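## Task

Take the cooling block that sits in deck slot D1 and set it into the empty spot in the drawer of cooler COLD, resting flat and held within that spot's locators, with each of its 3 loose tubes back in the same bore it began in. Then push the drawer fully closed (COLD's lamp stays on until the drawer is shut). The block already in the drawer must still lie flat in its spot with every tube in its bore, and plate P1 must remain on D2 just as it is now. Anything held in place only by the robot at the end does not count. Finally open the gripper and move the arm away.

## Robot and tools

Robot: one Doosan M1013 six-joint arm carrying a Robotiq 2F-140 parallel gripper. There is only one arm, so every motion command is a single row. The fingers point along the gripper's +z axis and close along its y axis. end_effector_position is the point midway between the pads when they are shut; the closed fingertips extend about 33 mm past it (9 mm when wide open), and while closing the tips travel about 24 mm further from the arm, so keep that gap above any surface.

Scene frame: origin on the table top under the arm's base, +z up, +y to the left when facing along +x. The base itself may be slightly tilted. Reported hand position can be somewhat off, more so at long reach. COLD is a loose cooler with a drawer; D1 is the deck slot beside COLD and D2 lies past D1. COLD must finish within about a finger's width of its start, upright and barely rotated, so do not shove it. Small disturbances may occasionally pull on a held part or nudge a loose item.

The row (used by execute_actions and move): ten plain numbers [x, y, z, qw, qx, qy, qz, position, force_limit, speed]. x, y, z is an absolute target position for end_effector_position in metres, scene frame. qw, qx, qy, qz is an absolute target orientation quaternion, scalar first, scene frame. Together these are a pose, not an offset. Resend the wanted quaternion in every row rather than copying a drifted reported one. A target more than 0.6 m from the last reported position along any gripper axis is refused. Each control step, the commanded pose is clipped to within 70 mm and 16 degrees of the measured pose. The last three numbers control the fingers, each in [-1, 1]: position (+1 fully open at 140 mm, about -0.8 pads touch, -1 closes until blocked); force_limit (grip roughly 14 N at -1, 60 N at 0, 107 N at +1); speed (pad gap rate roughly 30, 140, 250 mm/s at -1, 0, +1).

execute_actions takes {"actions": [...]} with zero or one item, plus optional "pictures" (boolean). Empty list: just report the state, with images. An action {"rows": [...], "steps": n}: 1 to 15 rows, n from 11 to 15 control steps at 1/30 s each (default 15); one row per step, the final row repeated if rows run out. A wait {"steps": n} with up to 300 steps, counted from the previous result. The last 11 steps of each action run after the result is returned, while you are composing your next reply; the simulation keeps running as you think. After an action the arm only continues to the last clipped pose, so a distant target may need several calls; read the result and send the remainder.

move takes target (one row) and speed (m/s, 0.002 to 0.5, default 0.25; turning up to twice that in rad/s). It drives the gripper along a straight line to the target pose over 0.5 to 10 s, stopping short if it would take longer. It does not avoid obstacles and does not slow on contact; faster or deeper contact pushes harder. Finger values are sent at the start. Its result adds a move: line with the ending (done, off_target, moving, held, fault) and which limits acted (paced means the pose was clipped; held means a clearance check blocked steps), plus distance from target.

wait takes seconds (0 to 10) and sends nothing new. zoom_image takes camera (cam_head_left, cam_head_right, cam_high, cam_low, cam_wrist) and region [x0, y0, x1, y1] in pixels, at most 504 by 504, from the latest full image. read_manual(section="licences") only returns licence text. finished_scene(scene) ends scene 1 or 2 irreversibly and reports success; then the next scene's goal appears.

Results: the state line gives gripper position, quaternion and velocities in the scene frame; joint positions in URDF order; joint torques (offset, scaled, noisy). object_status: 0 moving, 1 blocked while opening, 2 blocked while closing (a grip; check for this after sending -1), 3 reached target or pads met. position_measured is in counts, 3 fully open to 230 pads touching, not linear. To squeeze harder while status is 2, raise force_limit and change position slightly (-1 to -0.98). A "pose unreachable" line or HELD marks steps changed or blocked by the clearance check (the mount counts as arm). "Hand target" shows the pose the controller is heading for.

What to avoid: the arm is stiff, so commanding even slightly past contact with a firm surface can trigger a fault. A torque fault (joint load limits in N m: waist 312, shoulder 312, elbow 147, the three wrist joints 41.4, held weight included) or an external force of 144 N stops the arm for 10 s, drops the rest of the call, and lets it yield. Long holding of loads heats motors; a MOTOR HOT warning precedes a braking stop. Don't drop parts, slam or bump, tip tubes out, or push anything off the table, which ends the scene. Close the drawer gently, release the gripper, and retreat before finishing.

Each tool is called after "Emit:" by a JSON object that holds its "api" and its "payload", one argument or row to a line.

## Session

Emit:
{"api": "execute_actions", "payload": {
  "actions": []
}}

Scene clock: 0.00 s of 10800.00 s.
end_effector_position=(+1.1209, +0.2122, +0.1661) position_measured=3 object_status=3 end_effector_quat_wxyz=(+0.024, +0.164, +0.977, +0.136) end_effector_velocity=(+0.000, +0.000, +0.000) end_effector_angular_velocity=(+0.000, -0.000, -0.000)
Joint positions: [ 0.091  1.046  0.598  0.272  1.382 -1.195]
Joint velocities: [ 0. -0. -0. -0. -0.  0.]
Joint torques (N m, as the joint torque sensors report them, + toward a larger angle): no reading
Hand target: +1.121, +0.212, +0.166; +0.024, +0.164, +0.977, +0.136

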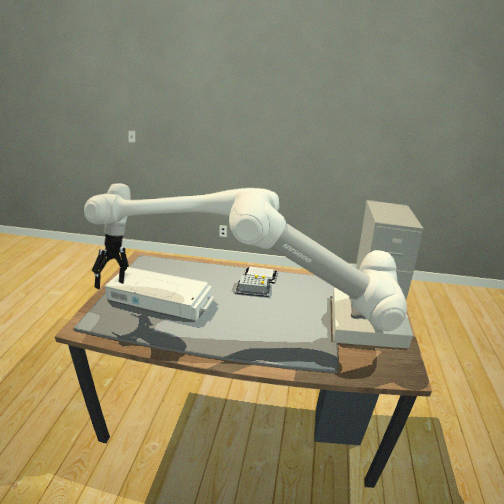

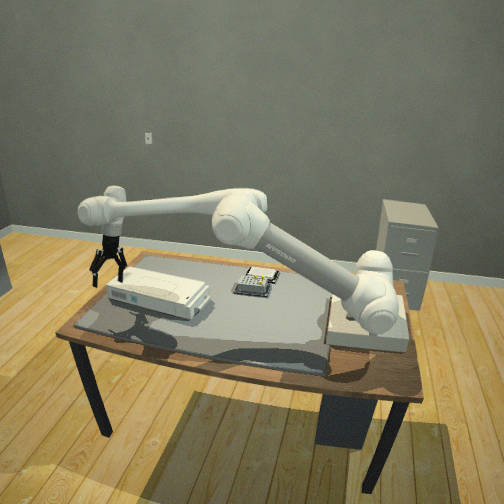

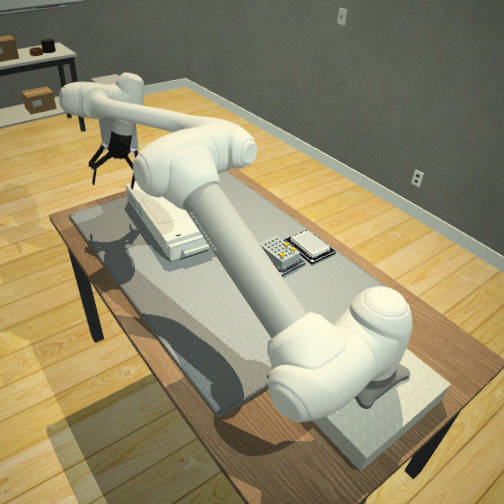

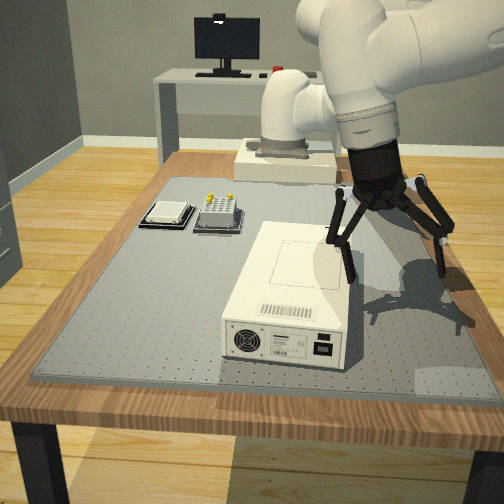

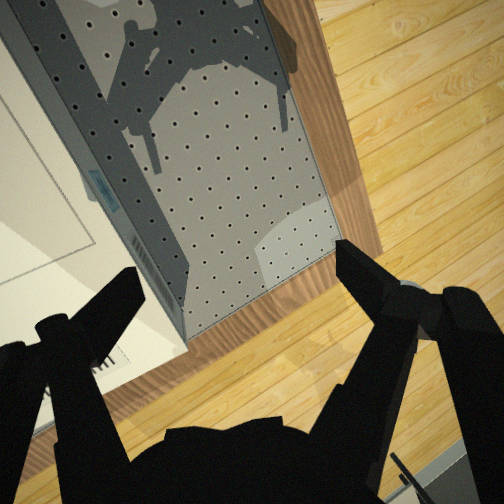

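Emit:
{"api": "move", "payload": {
  "target": [0.72, 0.08, 0.22, 0, 0.743, 0.669, 0, 1, 0.0, 0.0],
  "speed": 0.4
}}

Scene clock: 4.87 s of 10800.00 s.
end_effector_position=(+0.7203, +0.0793, +0.2198) position_measured=3 object_status=3 end_effector_quat_wxyz=(+0.000, +0.743, +0.669, +0.000) end_effector_velocity=(-0.001, -0.000, +0.001) end_effector_angular_velocity=(-0.002, -0.001, -0.005)
Joint positions: [0.065 0.36  1.667 0.016 1.107 0.151]
Joint velocities: [ 0.    -0.002  0.001 -0.002  0.     0.006]
Joint torques (N m, as the joint torque sensors report them, + toward a larger angle): [  0.6  -72.61 -39.33   4.68   0.4   -0.08]
Hand target: +0.720, +0.079, +0.220; +0.000, +0.743, +0.669, +0.000
Off the commanded pose: 0.001 m, 0 deg.
Kept back: nothing.
move: done

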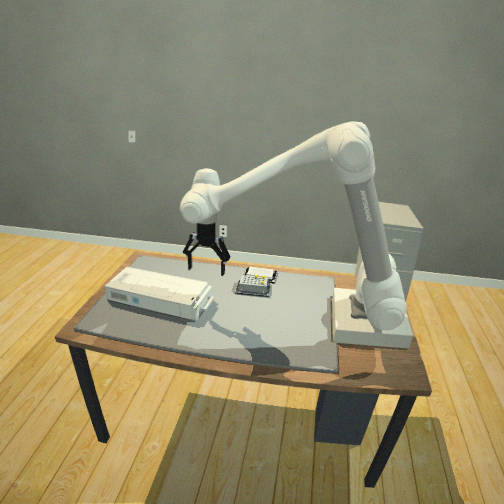

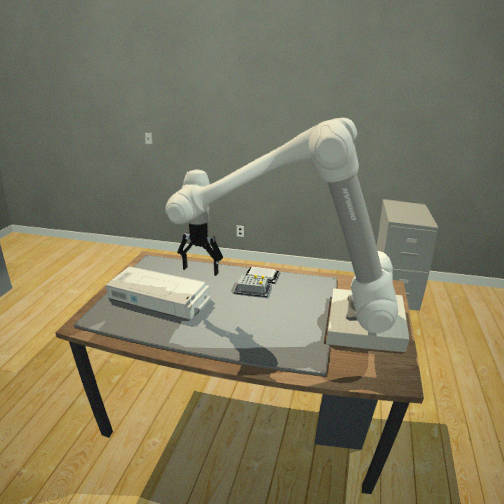

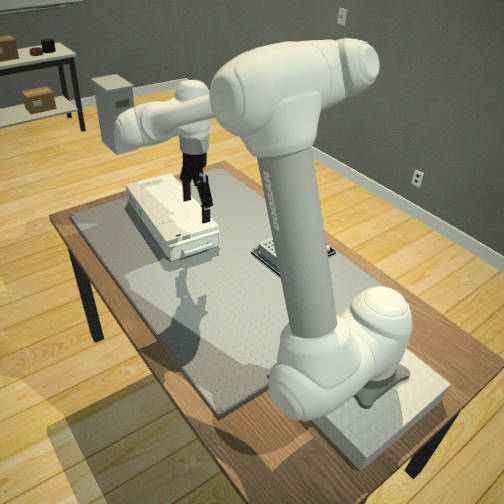

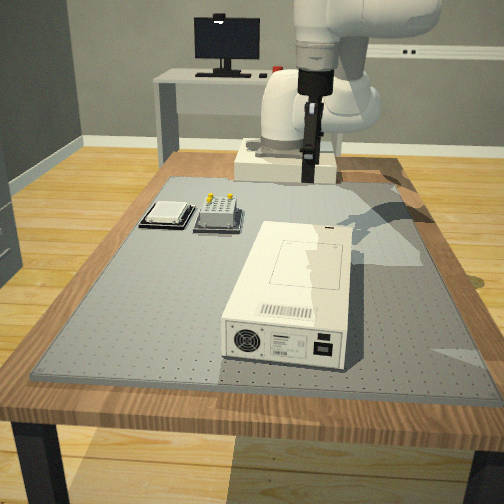

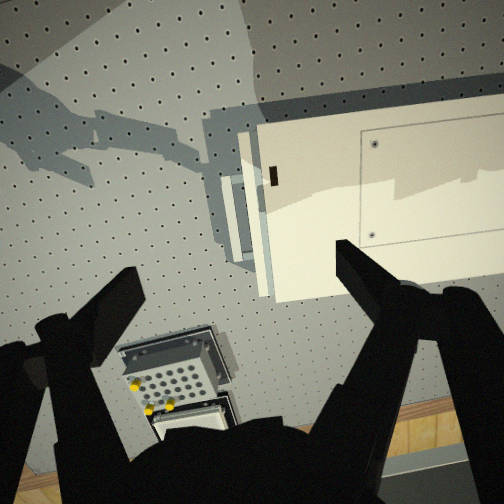

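Emit:
{"api": "zoom_image", "payload": {
  "camera": "cam_wrist",
  "region": [200, 100, 400, 320]
}}

Region (200, 100, 400, 320) of cam_wrist's 504x504 image, scaled by 2.291, with more detail than that image has; it fills the left 458 columns of this view, and the rest is white.

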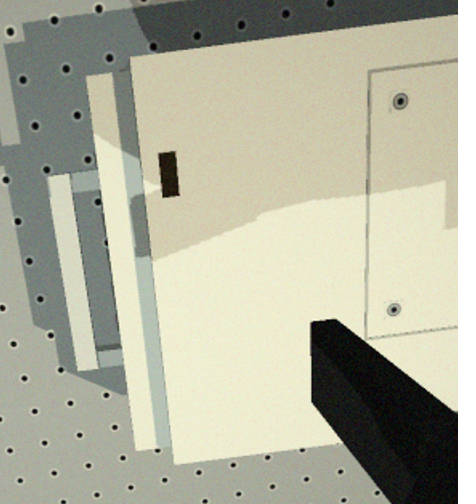

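Emit:
{"api": "move", "payload": {
  "target": [0.6965, 0.0826, 0.140, 0, 0.7361, 0.6769, 0, -0.32, 0.0, 0.6],
  "speed": 0.2
}}

Scene clock: 10.13 s of 10800.00 s.
end_effector_position=(+0.6966, +0.0826, +0.1401) position_measured=169 object_status=3 end_effector_quat_wxyz=(+0.000, +0.736, +0.677, -0.000) end_effector_velocity=(-0.000, +0.000, -0.002) end_effector_angular_velocity=(+0.000, +0.000, +0.001)
Joint positions: [0.073 0.394 1.783 0.017 0.958 0.135]
Joint velocities: [ 0.     0.001  0.002  0.    -0.003 -0.001]
Joint torques (N m, as the joint torque sensors report them, + toward a larger angle): [  3.14 -73.88 -35.32   4.2    0.19  -0.17]
Hand target: +0.697, +0.083, +0.140; +0.000, +0.736, +0.677, -0.000
Off the commanded pose: 0.000 m, 0 deg.
Kept back: nothing.
After step 90, 1.37 s passed at rest.
move: done

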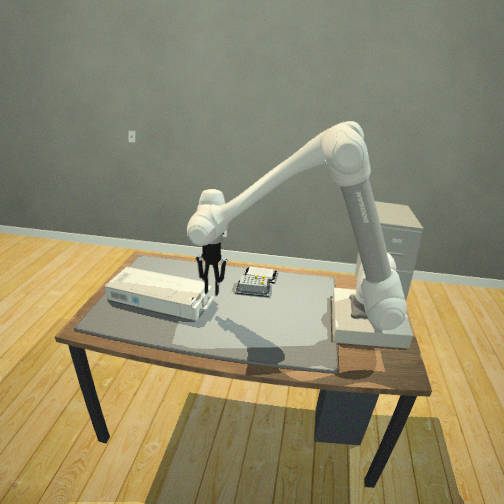

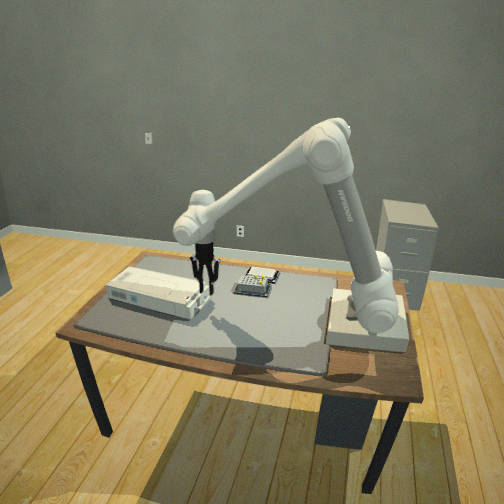

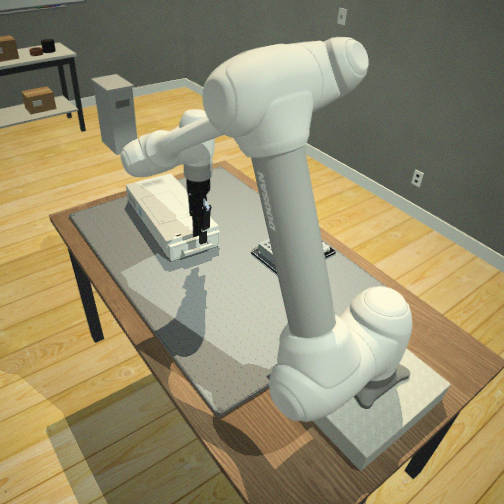

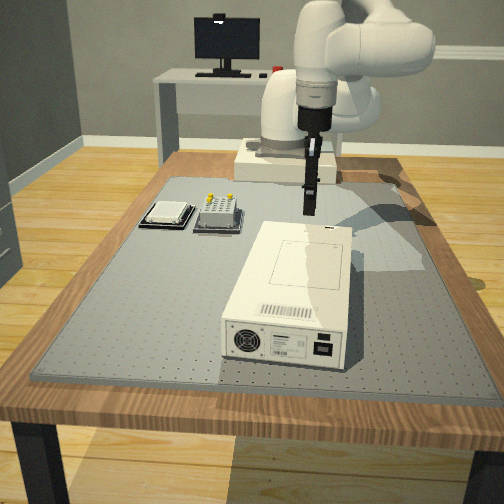

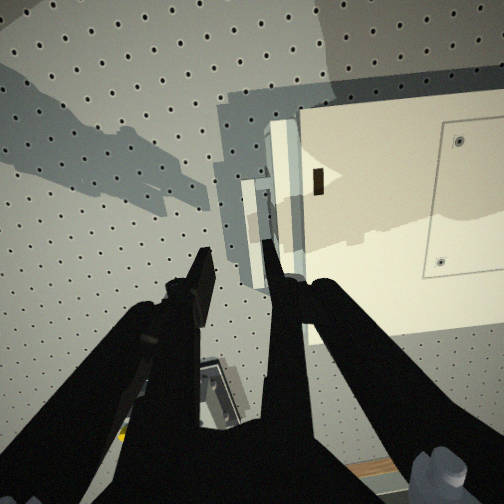

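Emit:
{"api": "move", "payload": {
  "target": [0.6965, 0.0826, 0.085, 0, 0.7361, 0.6769, 0, -0.32, 0.0, 0.6],
  "speed": 0.06
}}

Scene clock: 11.73 s of 10800.00 s.
end_effector_position=(+0.6965, +0.0826, +0.0851) position_measured=169 object_status=3 end_effector_quat_wxyz=(+0.000, +0.736, +0.677, +0.000) end_effector_velocity=(+0.000, -0.000, -0.001) end_effector_angular_velocity=(+0.000, -0.000, -0.001)
Joint positions: [0.074 0.45  1.819 0.018 0.866 0.134]
Joint velocities: [-0.     0.001 -0.     0.    -0.002 -0.   ]
Joint torques (N m, as the joint torque sensors report them, + toward a larger angle): [  3.68 -71.32 -25.39   4.35   2.74  -0.07]
Hand target: +0.697, +0.083, +0.085; +0.000, +0.736, +0.677, -0.000
Off the commanded pose: 0.000 m, 0 deg.
Kept back: nothing.
move: done

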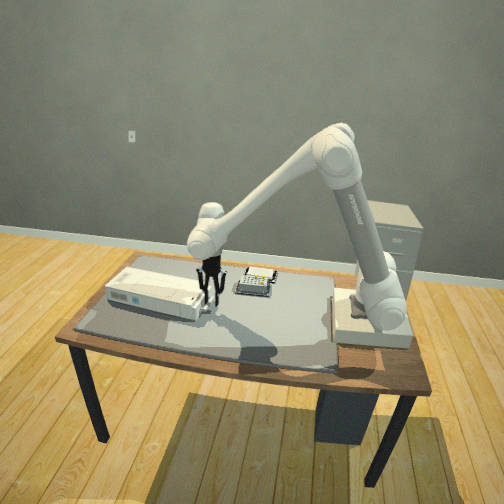

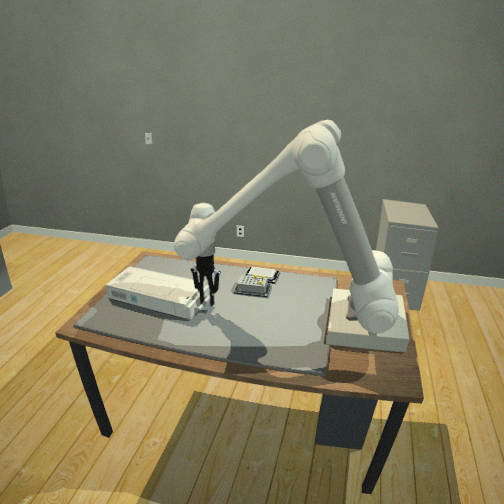

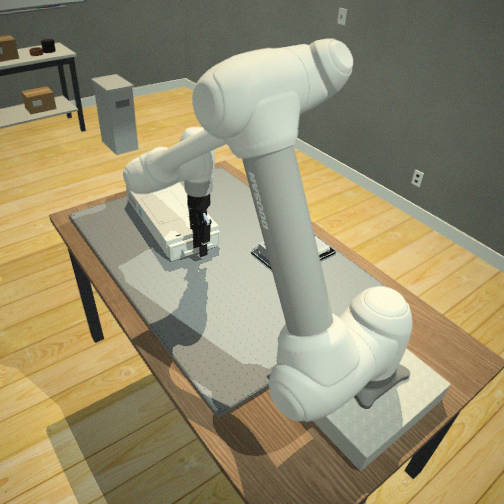

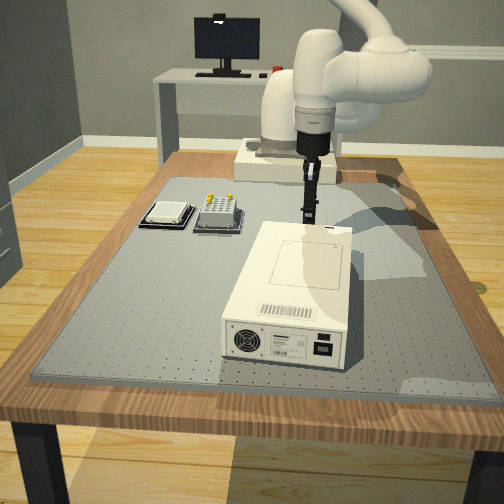

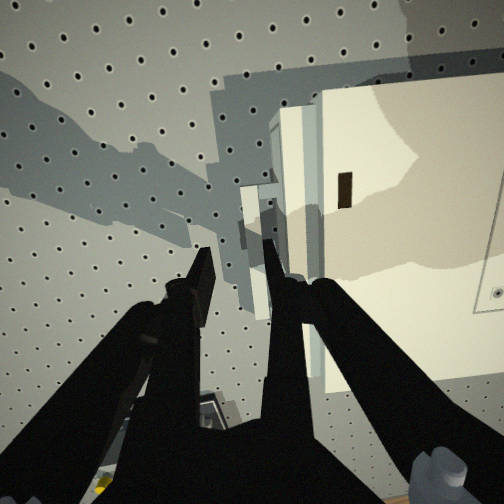

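Emit:
{"api": "move", "payload": {
  "target": [0.6766, 0.0843, 0.085, 0, 0.7361, 0.6769, 0, -0.32, 0.0, 0.6],
  "speed": 0.025
}}

Scene clock: 13.30 s of 10800.00 s.
end_effector_position=(+0.6767, +0.0843, +0.0850) position_measured=169 object_status=3 end_effector_quat_wxyz=(+0.000, +0.736, +0.677, -0.000) end_effector_velocity=(-0.001, -0.001, +0.000) end_effector_angular_velocity=(-0.000, -0.001, -0.001)
Joint positions: [0.079 0.426 1.859 0.019 0.85  0.138]
Joint velocities: [-0.001 -0.002  0.002 -0.001 -0.001  0.   ]
Joint torques (N m, as the joint torque sensors report them, + toward a larger angle): [  1.8  -73.6  -30.91   3.8    1.38   0.12]
Hand target: +0.677, +0.084, +0.085; +0.000, +0.736, +0.677, -0.000
Off the commanded pose: 0.000 m, 0 deg.
Kept back: nothing.
move: done

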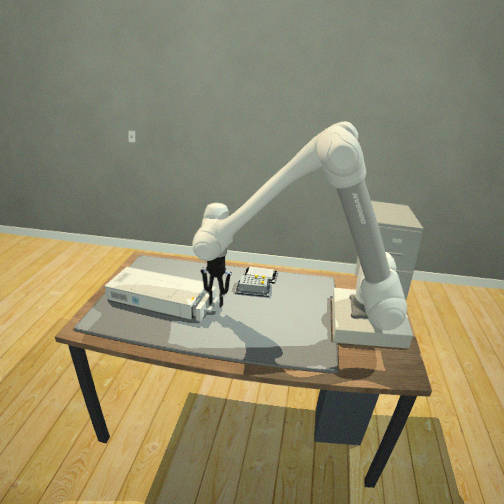

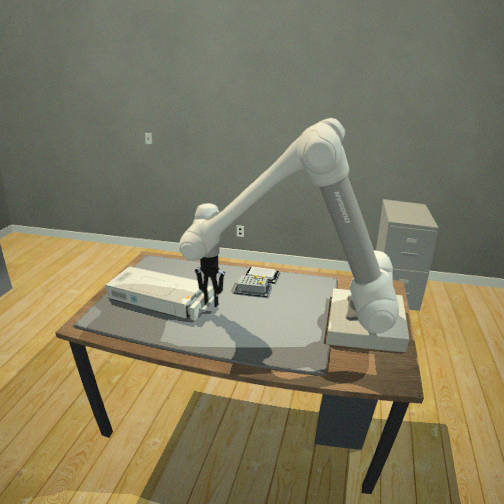

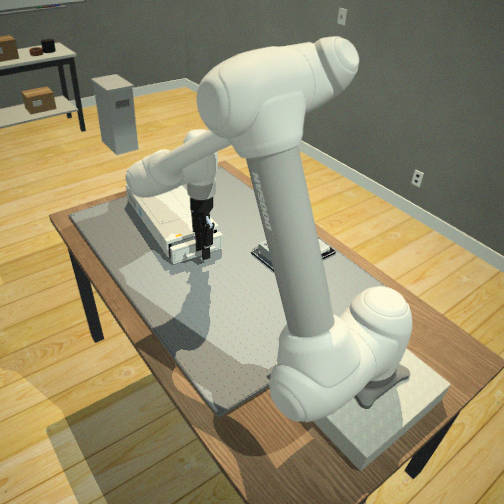

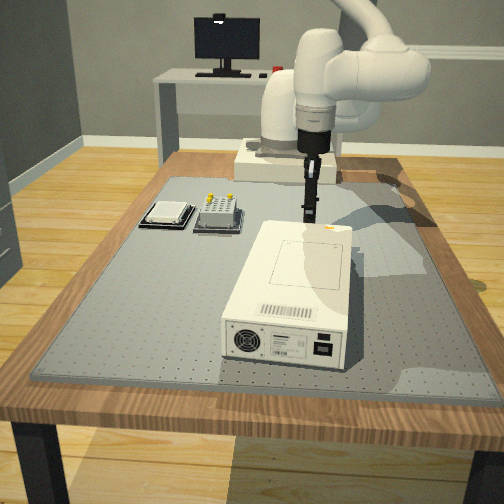

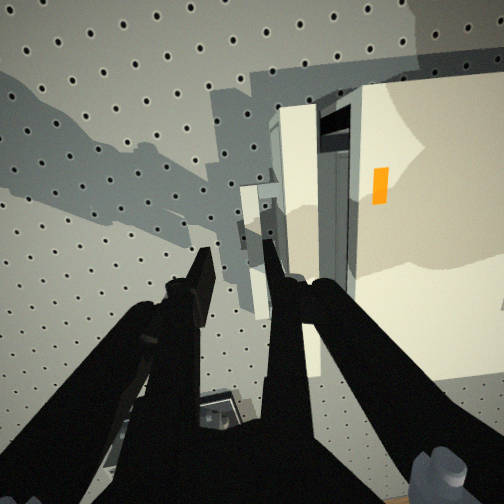

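Emit:
{"api": "move", "payload": {
  "target": [0.5570, 0.0943, 0.085, 0, 0.7361, 0.6769, 0, -0.32, 0.0, 0.6],
  "speed": 0.08
}}

Scene clock: 16.33 s of 10800.00 s.
end_effector_position=(+0.5571, +0.0941, +0.0849) position_measured=169 object_status=3 end_effector_quat_wxyz=(+0.000, +0.736, +0.677, -0.000) end_effector_velocity=(-0.001, +0.000, +0.001) end_effector_angular_velocity=(+0.000, -0.001, -0.000)
Joint positions: [0.11  0.276 2.088 0.02  0.77  0.167]
Joint velocities: [ 0.    -0.002  0.002  0.    -0.001  0.001]
Joint torques (N m, as the joint torque sensors report them, + toward a larger angle): [ -0.34 -61.32 -28.73   4.24   1.19  -0.1 ]
Hand target: +0.557, +0.094, +0.085; +0.000, +0.736, +0.677, -0.000
Off the commanded pose: 0.000 m, 0 deg.
Kept back: nothing.
move: done

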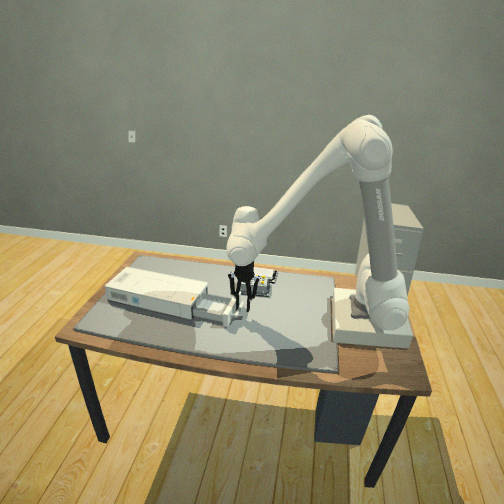

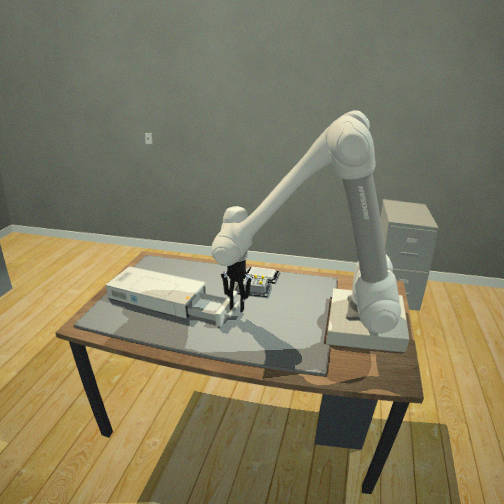

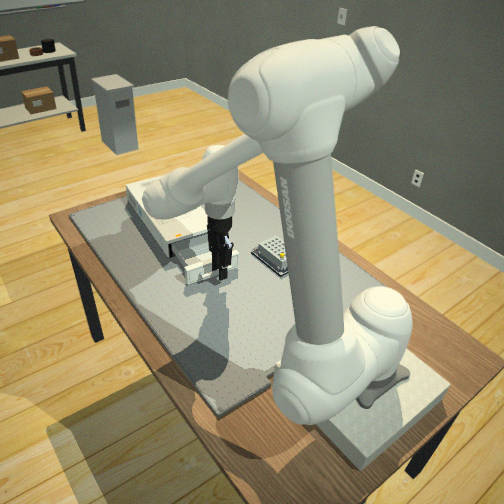

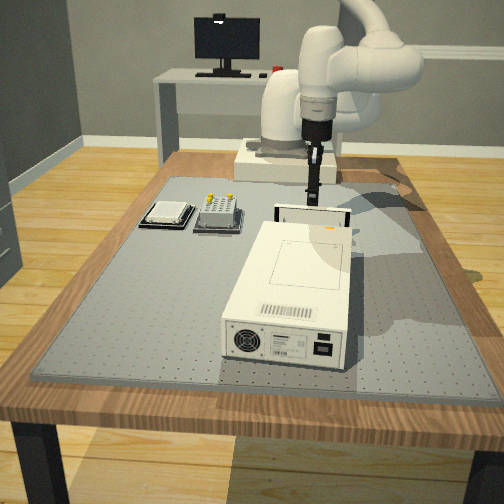

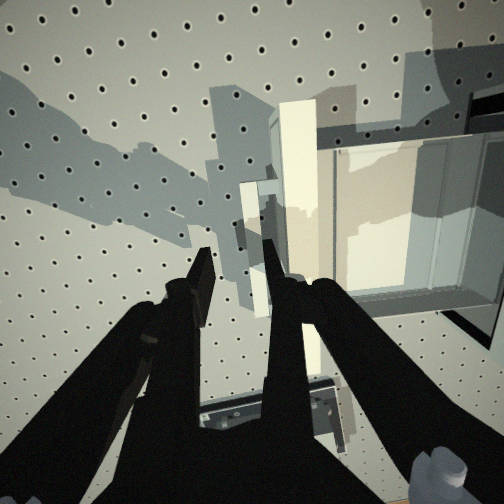

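Emit:
{"api": "move", "payload": {
  "target": [0.5221, 0.0990, 0.085, 0, 0.7361, 0.6769, 0, -0.32, 0.0, 0.6],
  "speed": 0.06
}}

Emit:
{"api": "move", "payload": {
  "target": [0.5261, 0.0987, 0.087, 0, 0.7361, 0.6769, 0, -0.32, 0.0, 0.6],
  "speed": 0.03
}}

Emit:
{"api": "move", "payload": {
  "target": [0.5261, 0.0987, 0.145, 0, 0.7361, 0.6769, 0, -0.32, 0.0, 0.6],
  "speed": 0.15
}}

Scene clock: 18.33 s of 10800.00 s.
end_effector_position=(+0.5222, +0.0989, +0.0850) position_measured=169 object_status=3 end_effector_quat_wxyz=(-0.000, +0.736, +0.677, +0.000) end_effector_velocity=(-0.002, +0.001, -0.000) end_effector_angular_velocity=(+0.001, +0.001, -0.000)
Joint positions: [0.126 0.232 2.15  0.02  0.752 0.183]
Joint velocities: [ 0.001 -0.001  0.003  0.001 -0.001  0.001]
Joint torques (N m, as the joint torque sensors report them, + toward a larger angle): [  4.17 -51.89 -28.51   4.34   0.75  -0.21]
Hand target: +0.522, +0.099, +0.085; +0.000, +0.736, +0.677, -0.000
Off the commanded pose: 0.000 m, 0 deg.
Kept back: nothing.
move: done

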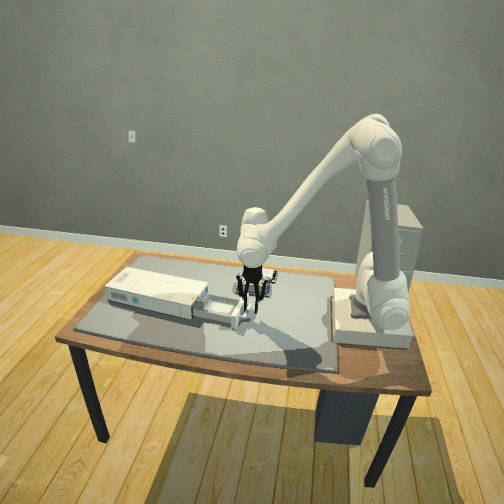

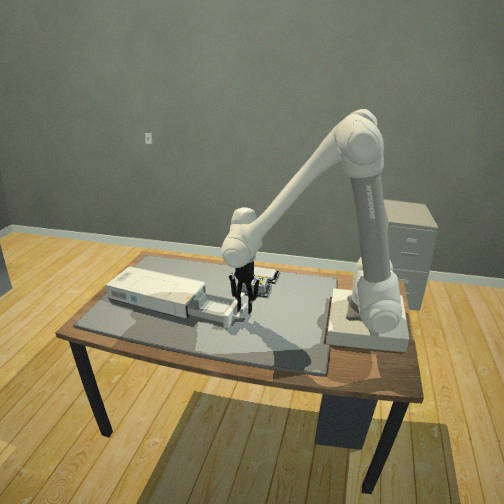

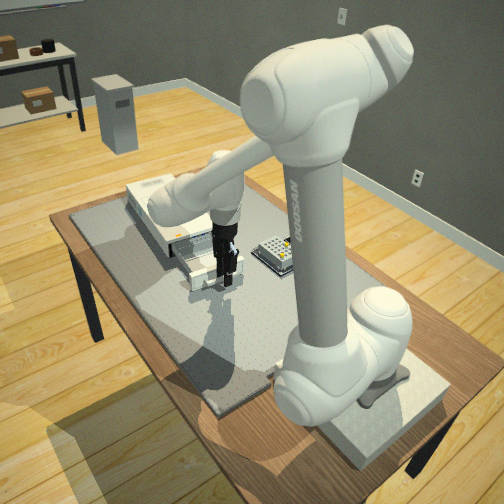

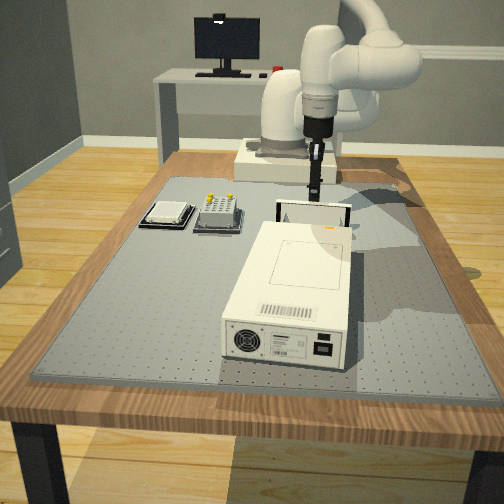

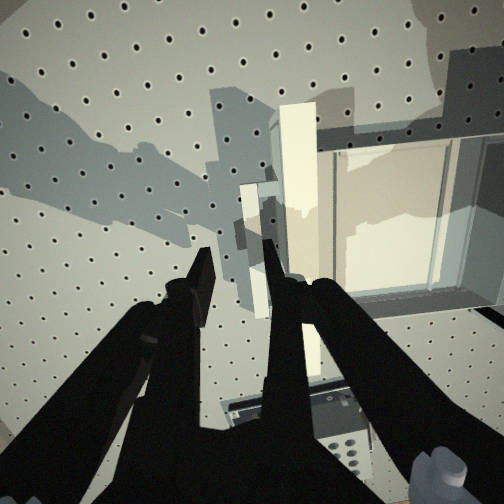

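Scene clock: 19.03 s of 10800.00 s.
end_effector_position=(+0.5260, +0.0987, +0.0870) position_measured=169 object_status=3 end_effector_quat_wxyz=(-0.000, +0.736, +0.677, +0.000) end_effector_velocity=(+0.000, -0.000, +0.000) end_effector_angular_velocity=(-0.000, +0.001, +0.001)
Joint positions: [0.124 0.234 2.142 0.02  0.758 0.181]
Joint velocities: [-0.     0.001 -0.001 -0.     0.001 -0.001]
Joint torques (N m, as the joint torque sensors report them, + toward a larger angle): [  1.92 -52.   -29.39   4.02   0.68   0.21]
Hand target: +0.526, +0.099, +0.087; -0.000, +0.736, +0.677, +0.000
Off the commanded pose: 0.000 m, 0 deg.
Kept back: nothing.
move: done

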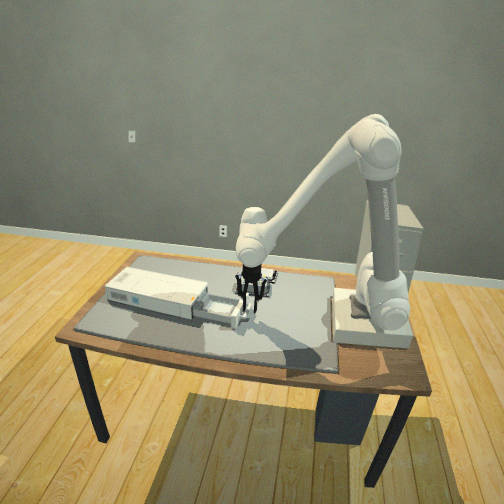

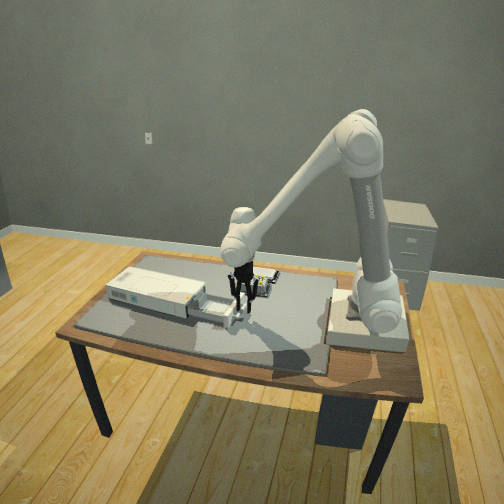

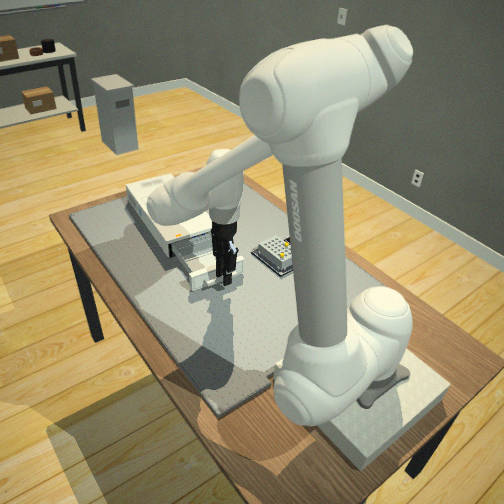

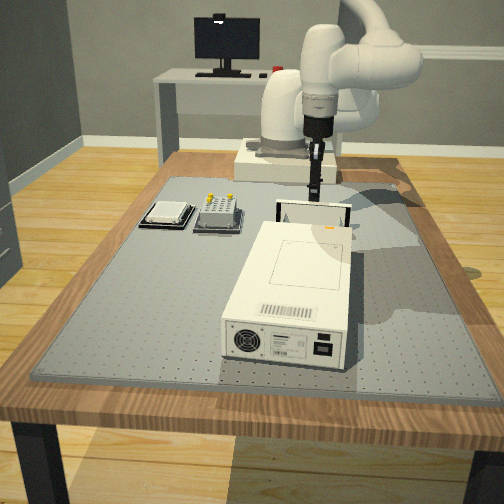

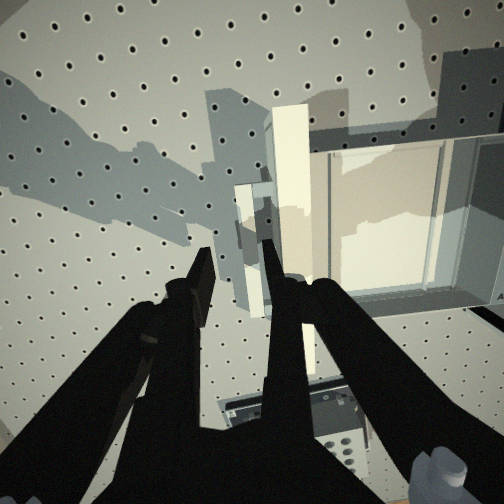

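Scene clock: 19.90 s of 10800.00 s.
end_effector_position=(+0.5261, +0.0987, +0.1449) position_measured=169 object_status=3 end_effector_quat_wxyz=(-0.000, +0.736, +0.677, -0.000) end_effector_velocity=(+0.001, -0.000, +0.002) end_effector_angular_velocity=(+0.000, -0.001, -0.001)
Joint positions: [0.123 0.159 2.098 0.018 0.877 0.183]
Joint velocities: [-0.    -0.002 -0.003  0.     0.003  0.001]
Joint torques (N m, as the joint torque sensors report them, + toward a larger angle): [  1.85 -46.29 -33.97   4.12   0.27  -0.03]
Hand target: +0.526, +0.099, +0.145; -0.000, +0.736, +0.677, +0.000
Off the commanded pose: 0.000 m, 0 deg.
Kept back: nothing.
move: done

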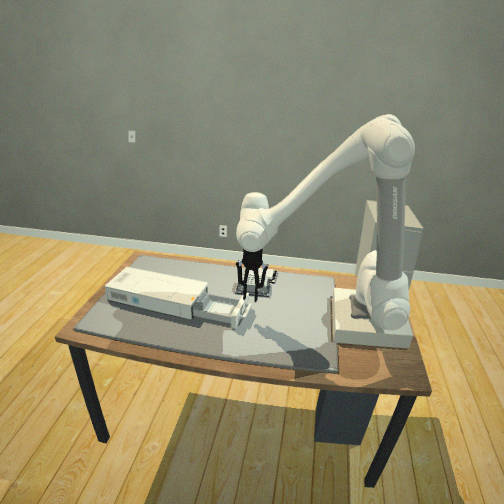

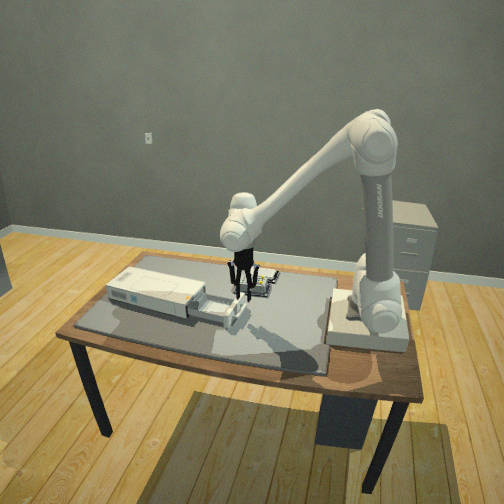

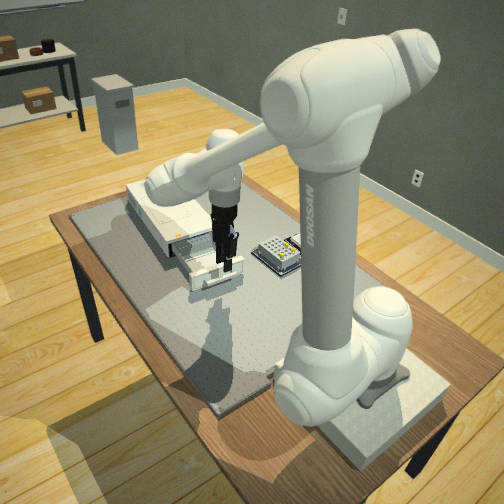

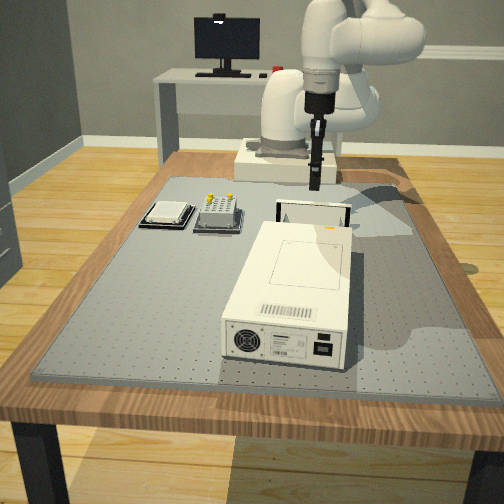

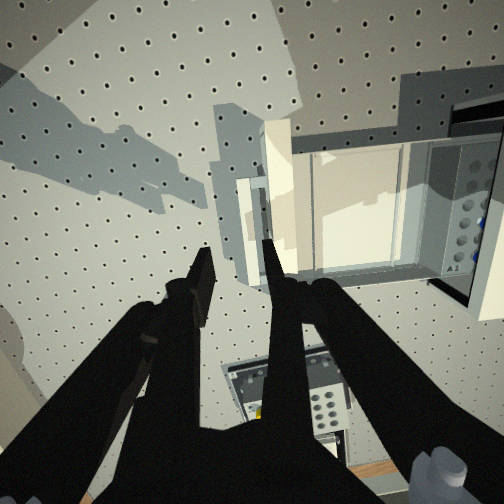

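Emit:
{"api": "move", "payload": {
  "target": [0.6427, 0.0870, 0.165, 0, 0.7361, 0.6769, 0, 1, 0.0, 0.6],
  "speed": 0.25
}}

Emit:
{"api": "zoom_image", "payload": {
  "camera": "cam_wrist",
  "region": [140, 130, 360, 330]
}}

Scene clock: 21.63 s of 10800.00 s.
end_effector_position=(+0.6426, +0.0872, +0.1650) position_measured=3 object_status=3 end_effector_quat_wxyz=(+0.000, +0.736, +0.677, +0.000) end_effector_velocity=(+0.002, +0.001, +0.000) end_effector_angular_velocity=(+0.001, -0.000, +0.000)
Joint positions: [0.085 0.298 1.87  0.017 0.967 0.147]
Joint velocities: [ 0.001  0.002 -0.003  0.001  0.001  0.   ]
Joint torques (N m, as the joint torque sensors report them, + toward a larger angle): [  4.67 -63.9  -34.41   4.37   0.47   0.19]
Hand target: +0.643, +0.087, +0.165; -0.000, +0.736, +0.677, +0.000
Off the commanded pose: 0.000 m, 0 deg.
Kept back: nothing.
move: done

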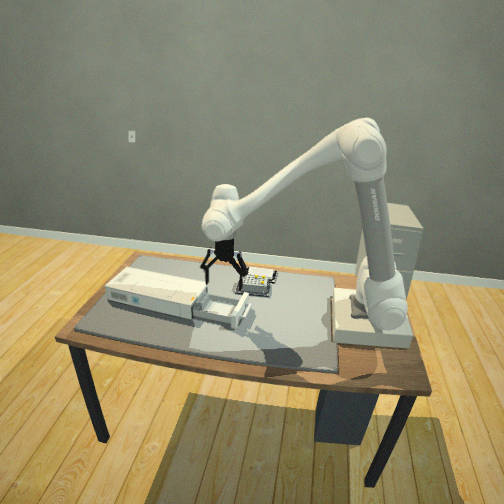

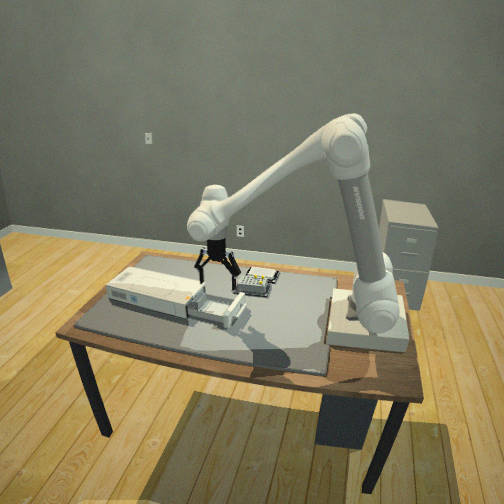

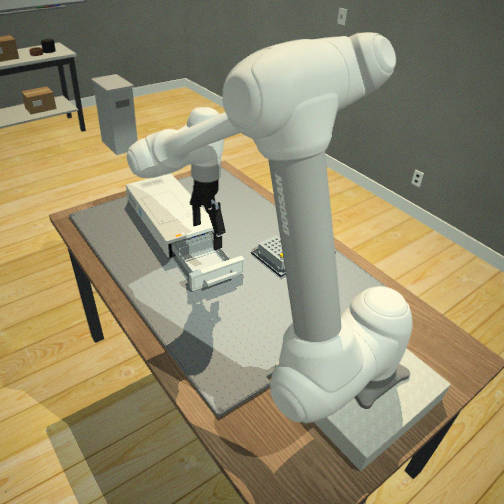

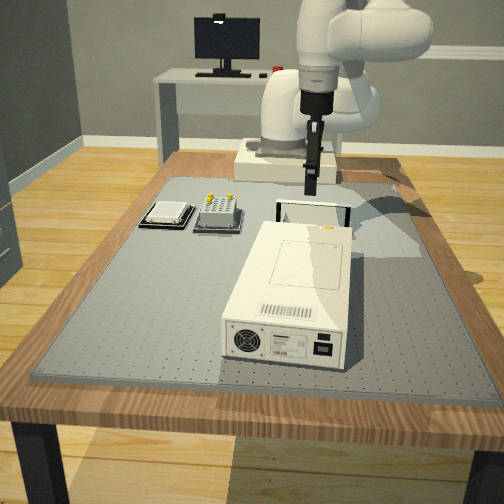

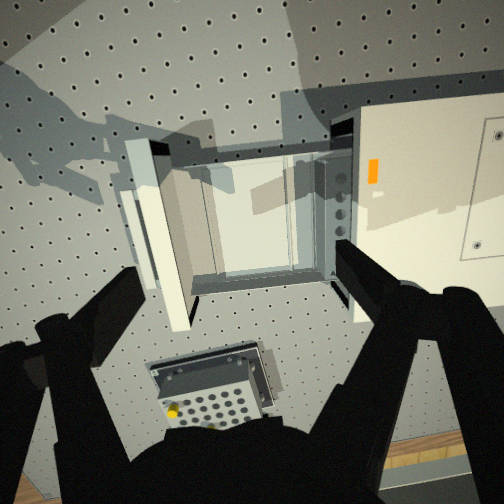

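Region (140, 130, 360, 330) of cam_wrist's 504x504 image, scaled by 2.291, with more detail than that image has; it fills the top 458 rows of this view, and the rest is white.

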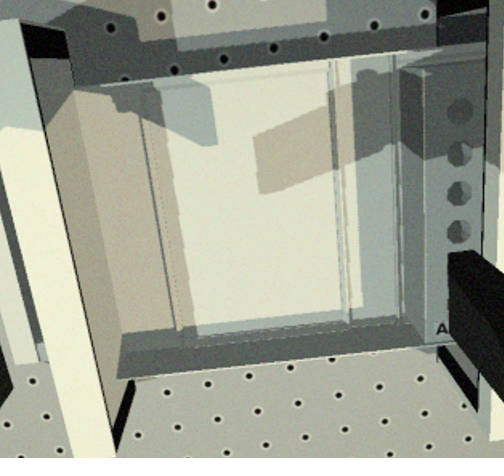

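Emit:
{"api": "zoom_image", "payload": {
  "camera": "cam_wrist",
  "region": [185, 145, 305, 205]
}}

Emit:
{"api": "zoom_image", "payload": {
  "camera": "cam_wrist",
  "region": [195, 240, 315, 300]
}}

Region (185, 145, 305, 205) of cam_wrist's 504x504 image, scaled by 4.200, with more detail than that image has.

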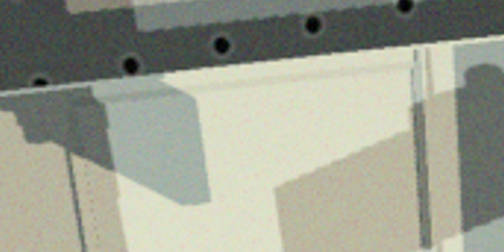

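Region (195, 240, 315, 300) of cam_wrist's 504x504 image, scaled by 4.200, with more detail than that image has.

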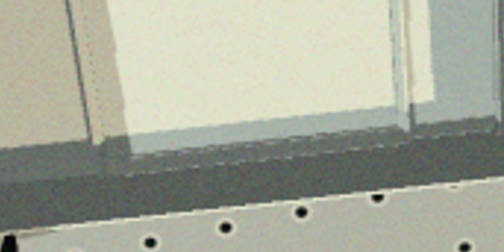

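Emit:
{"api": "move", "payload": {
  "target": [0.53, -0.17, 0.17, 0, 1, 0, 0, 1, 0.0, 0.6],
  "speed": 0.4
}}

Emit:
{"api": "zoom_image", "payload": {
  "camera": "cam_wrist",
  "region": [130, 130, 350, 330]
}}

Scene clock: 28.00 s of 10800.00 s.
end_effector_position=(+0.5305, -0.1699, +0.1700) position_measured=3 object_status=3 end_effector_quat_wxyz=(-0.000, +1.000, +0.000, +0.000) end_effector_velocity=(-0.001, -0.002, -0.000) end_effector_angular_velocity=(-0.001, +0.001, -0.008)
Joint positions: [-0.372  0.171  2.035  0.02   0.935  1.174]
Joint velocities: [-0.003  0.     0.    -0.001  0.     0.006]
Joint torques (N m, as the joint torque sensors report them, + toward a larger angle): [  0.81 -49.49 -35.36   4.7    0.36   0.31]
Hand target: +0.530, -0.170, +0.170; -0.000, +1.000, -0.000, +0.000
Off the commanded pose: 0.001 m, 0 deg.
Kept back: nothing.
After step 90, 0.97 s passed at rest.
move: done

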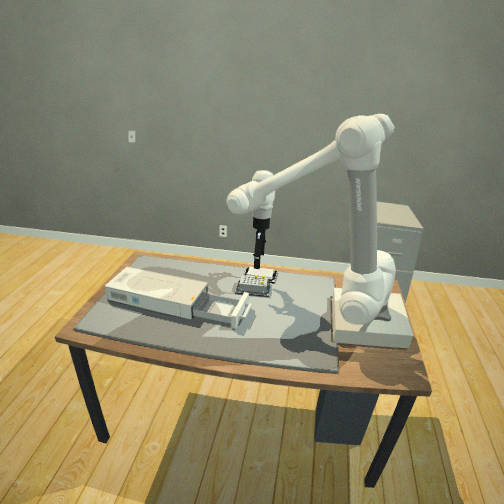

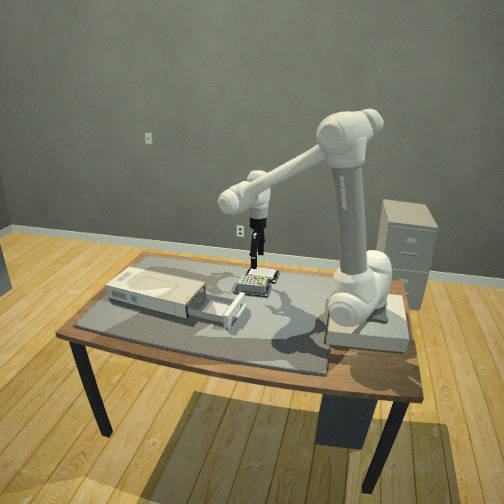

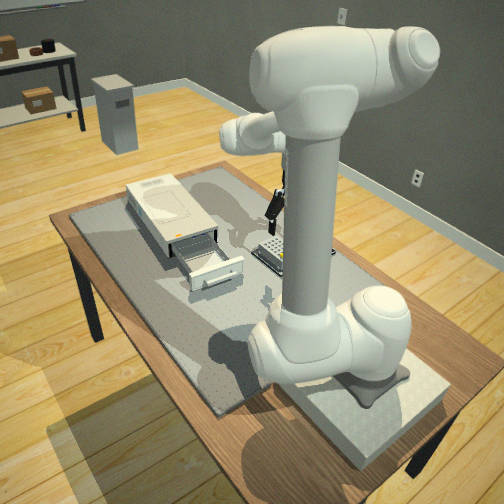

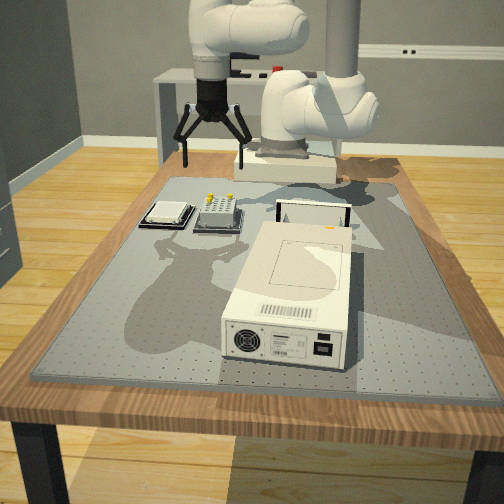

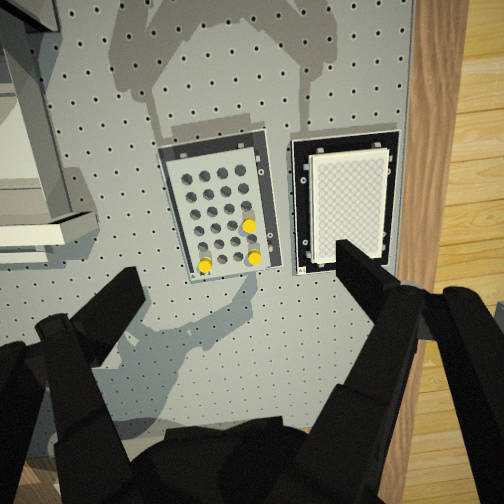

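Region (130, 130, 350, 330) of cam_wrist's 504x504 image, scaled by 2.291, with more detail than that image has; it fills the top 458 rows of this view, and the rest is white.

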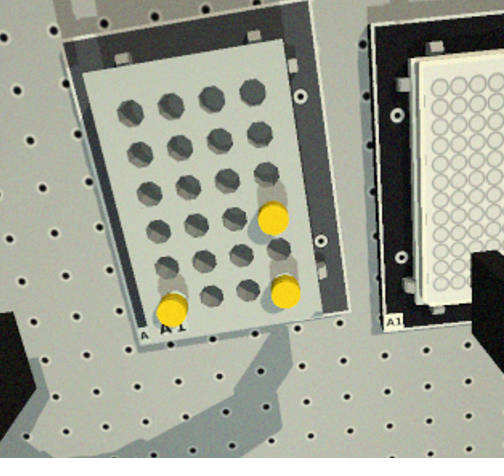

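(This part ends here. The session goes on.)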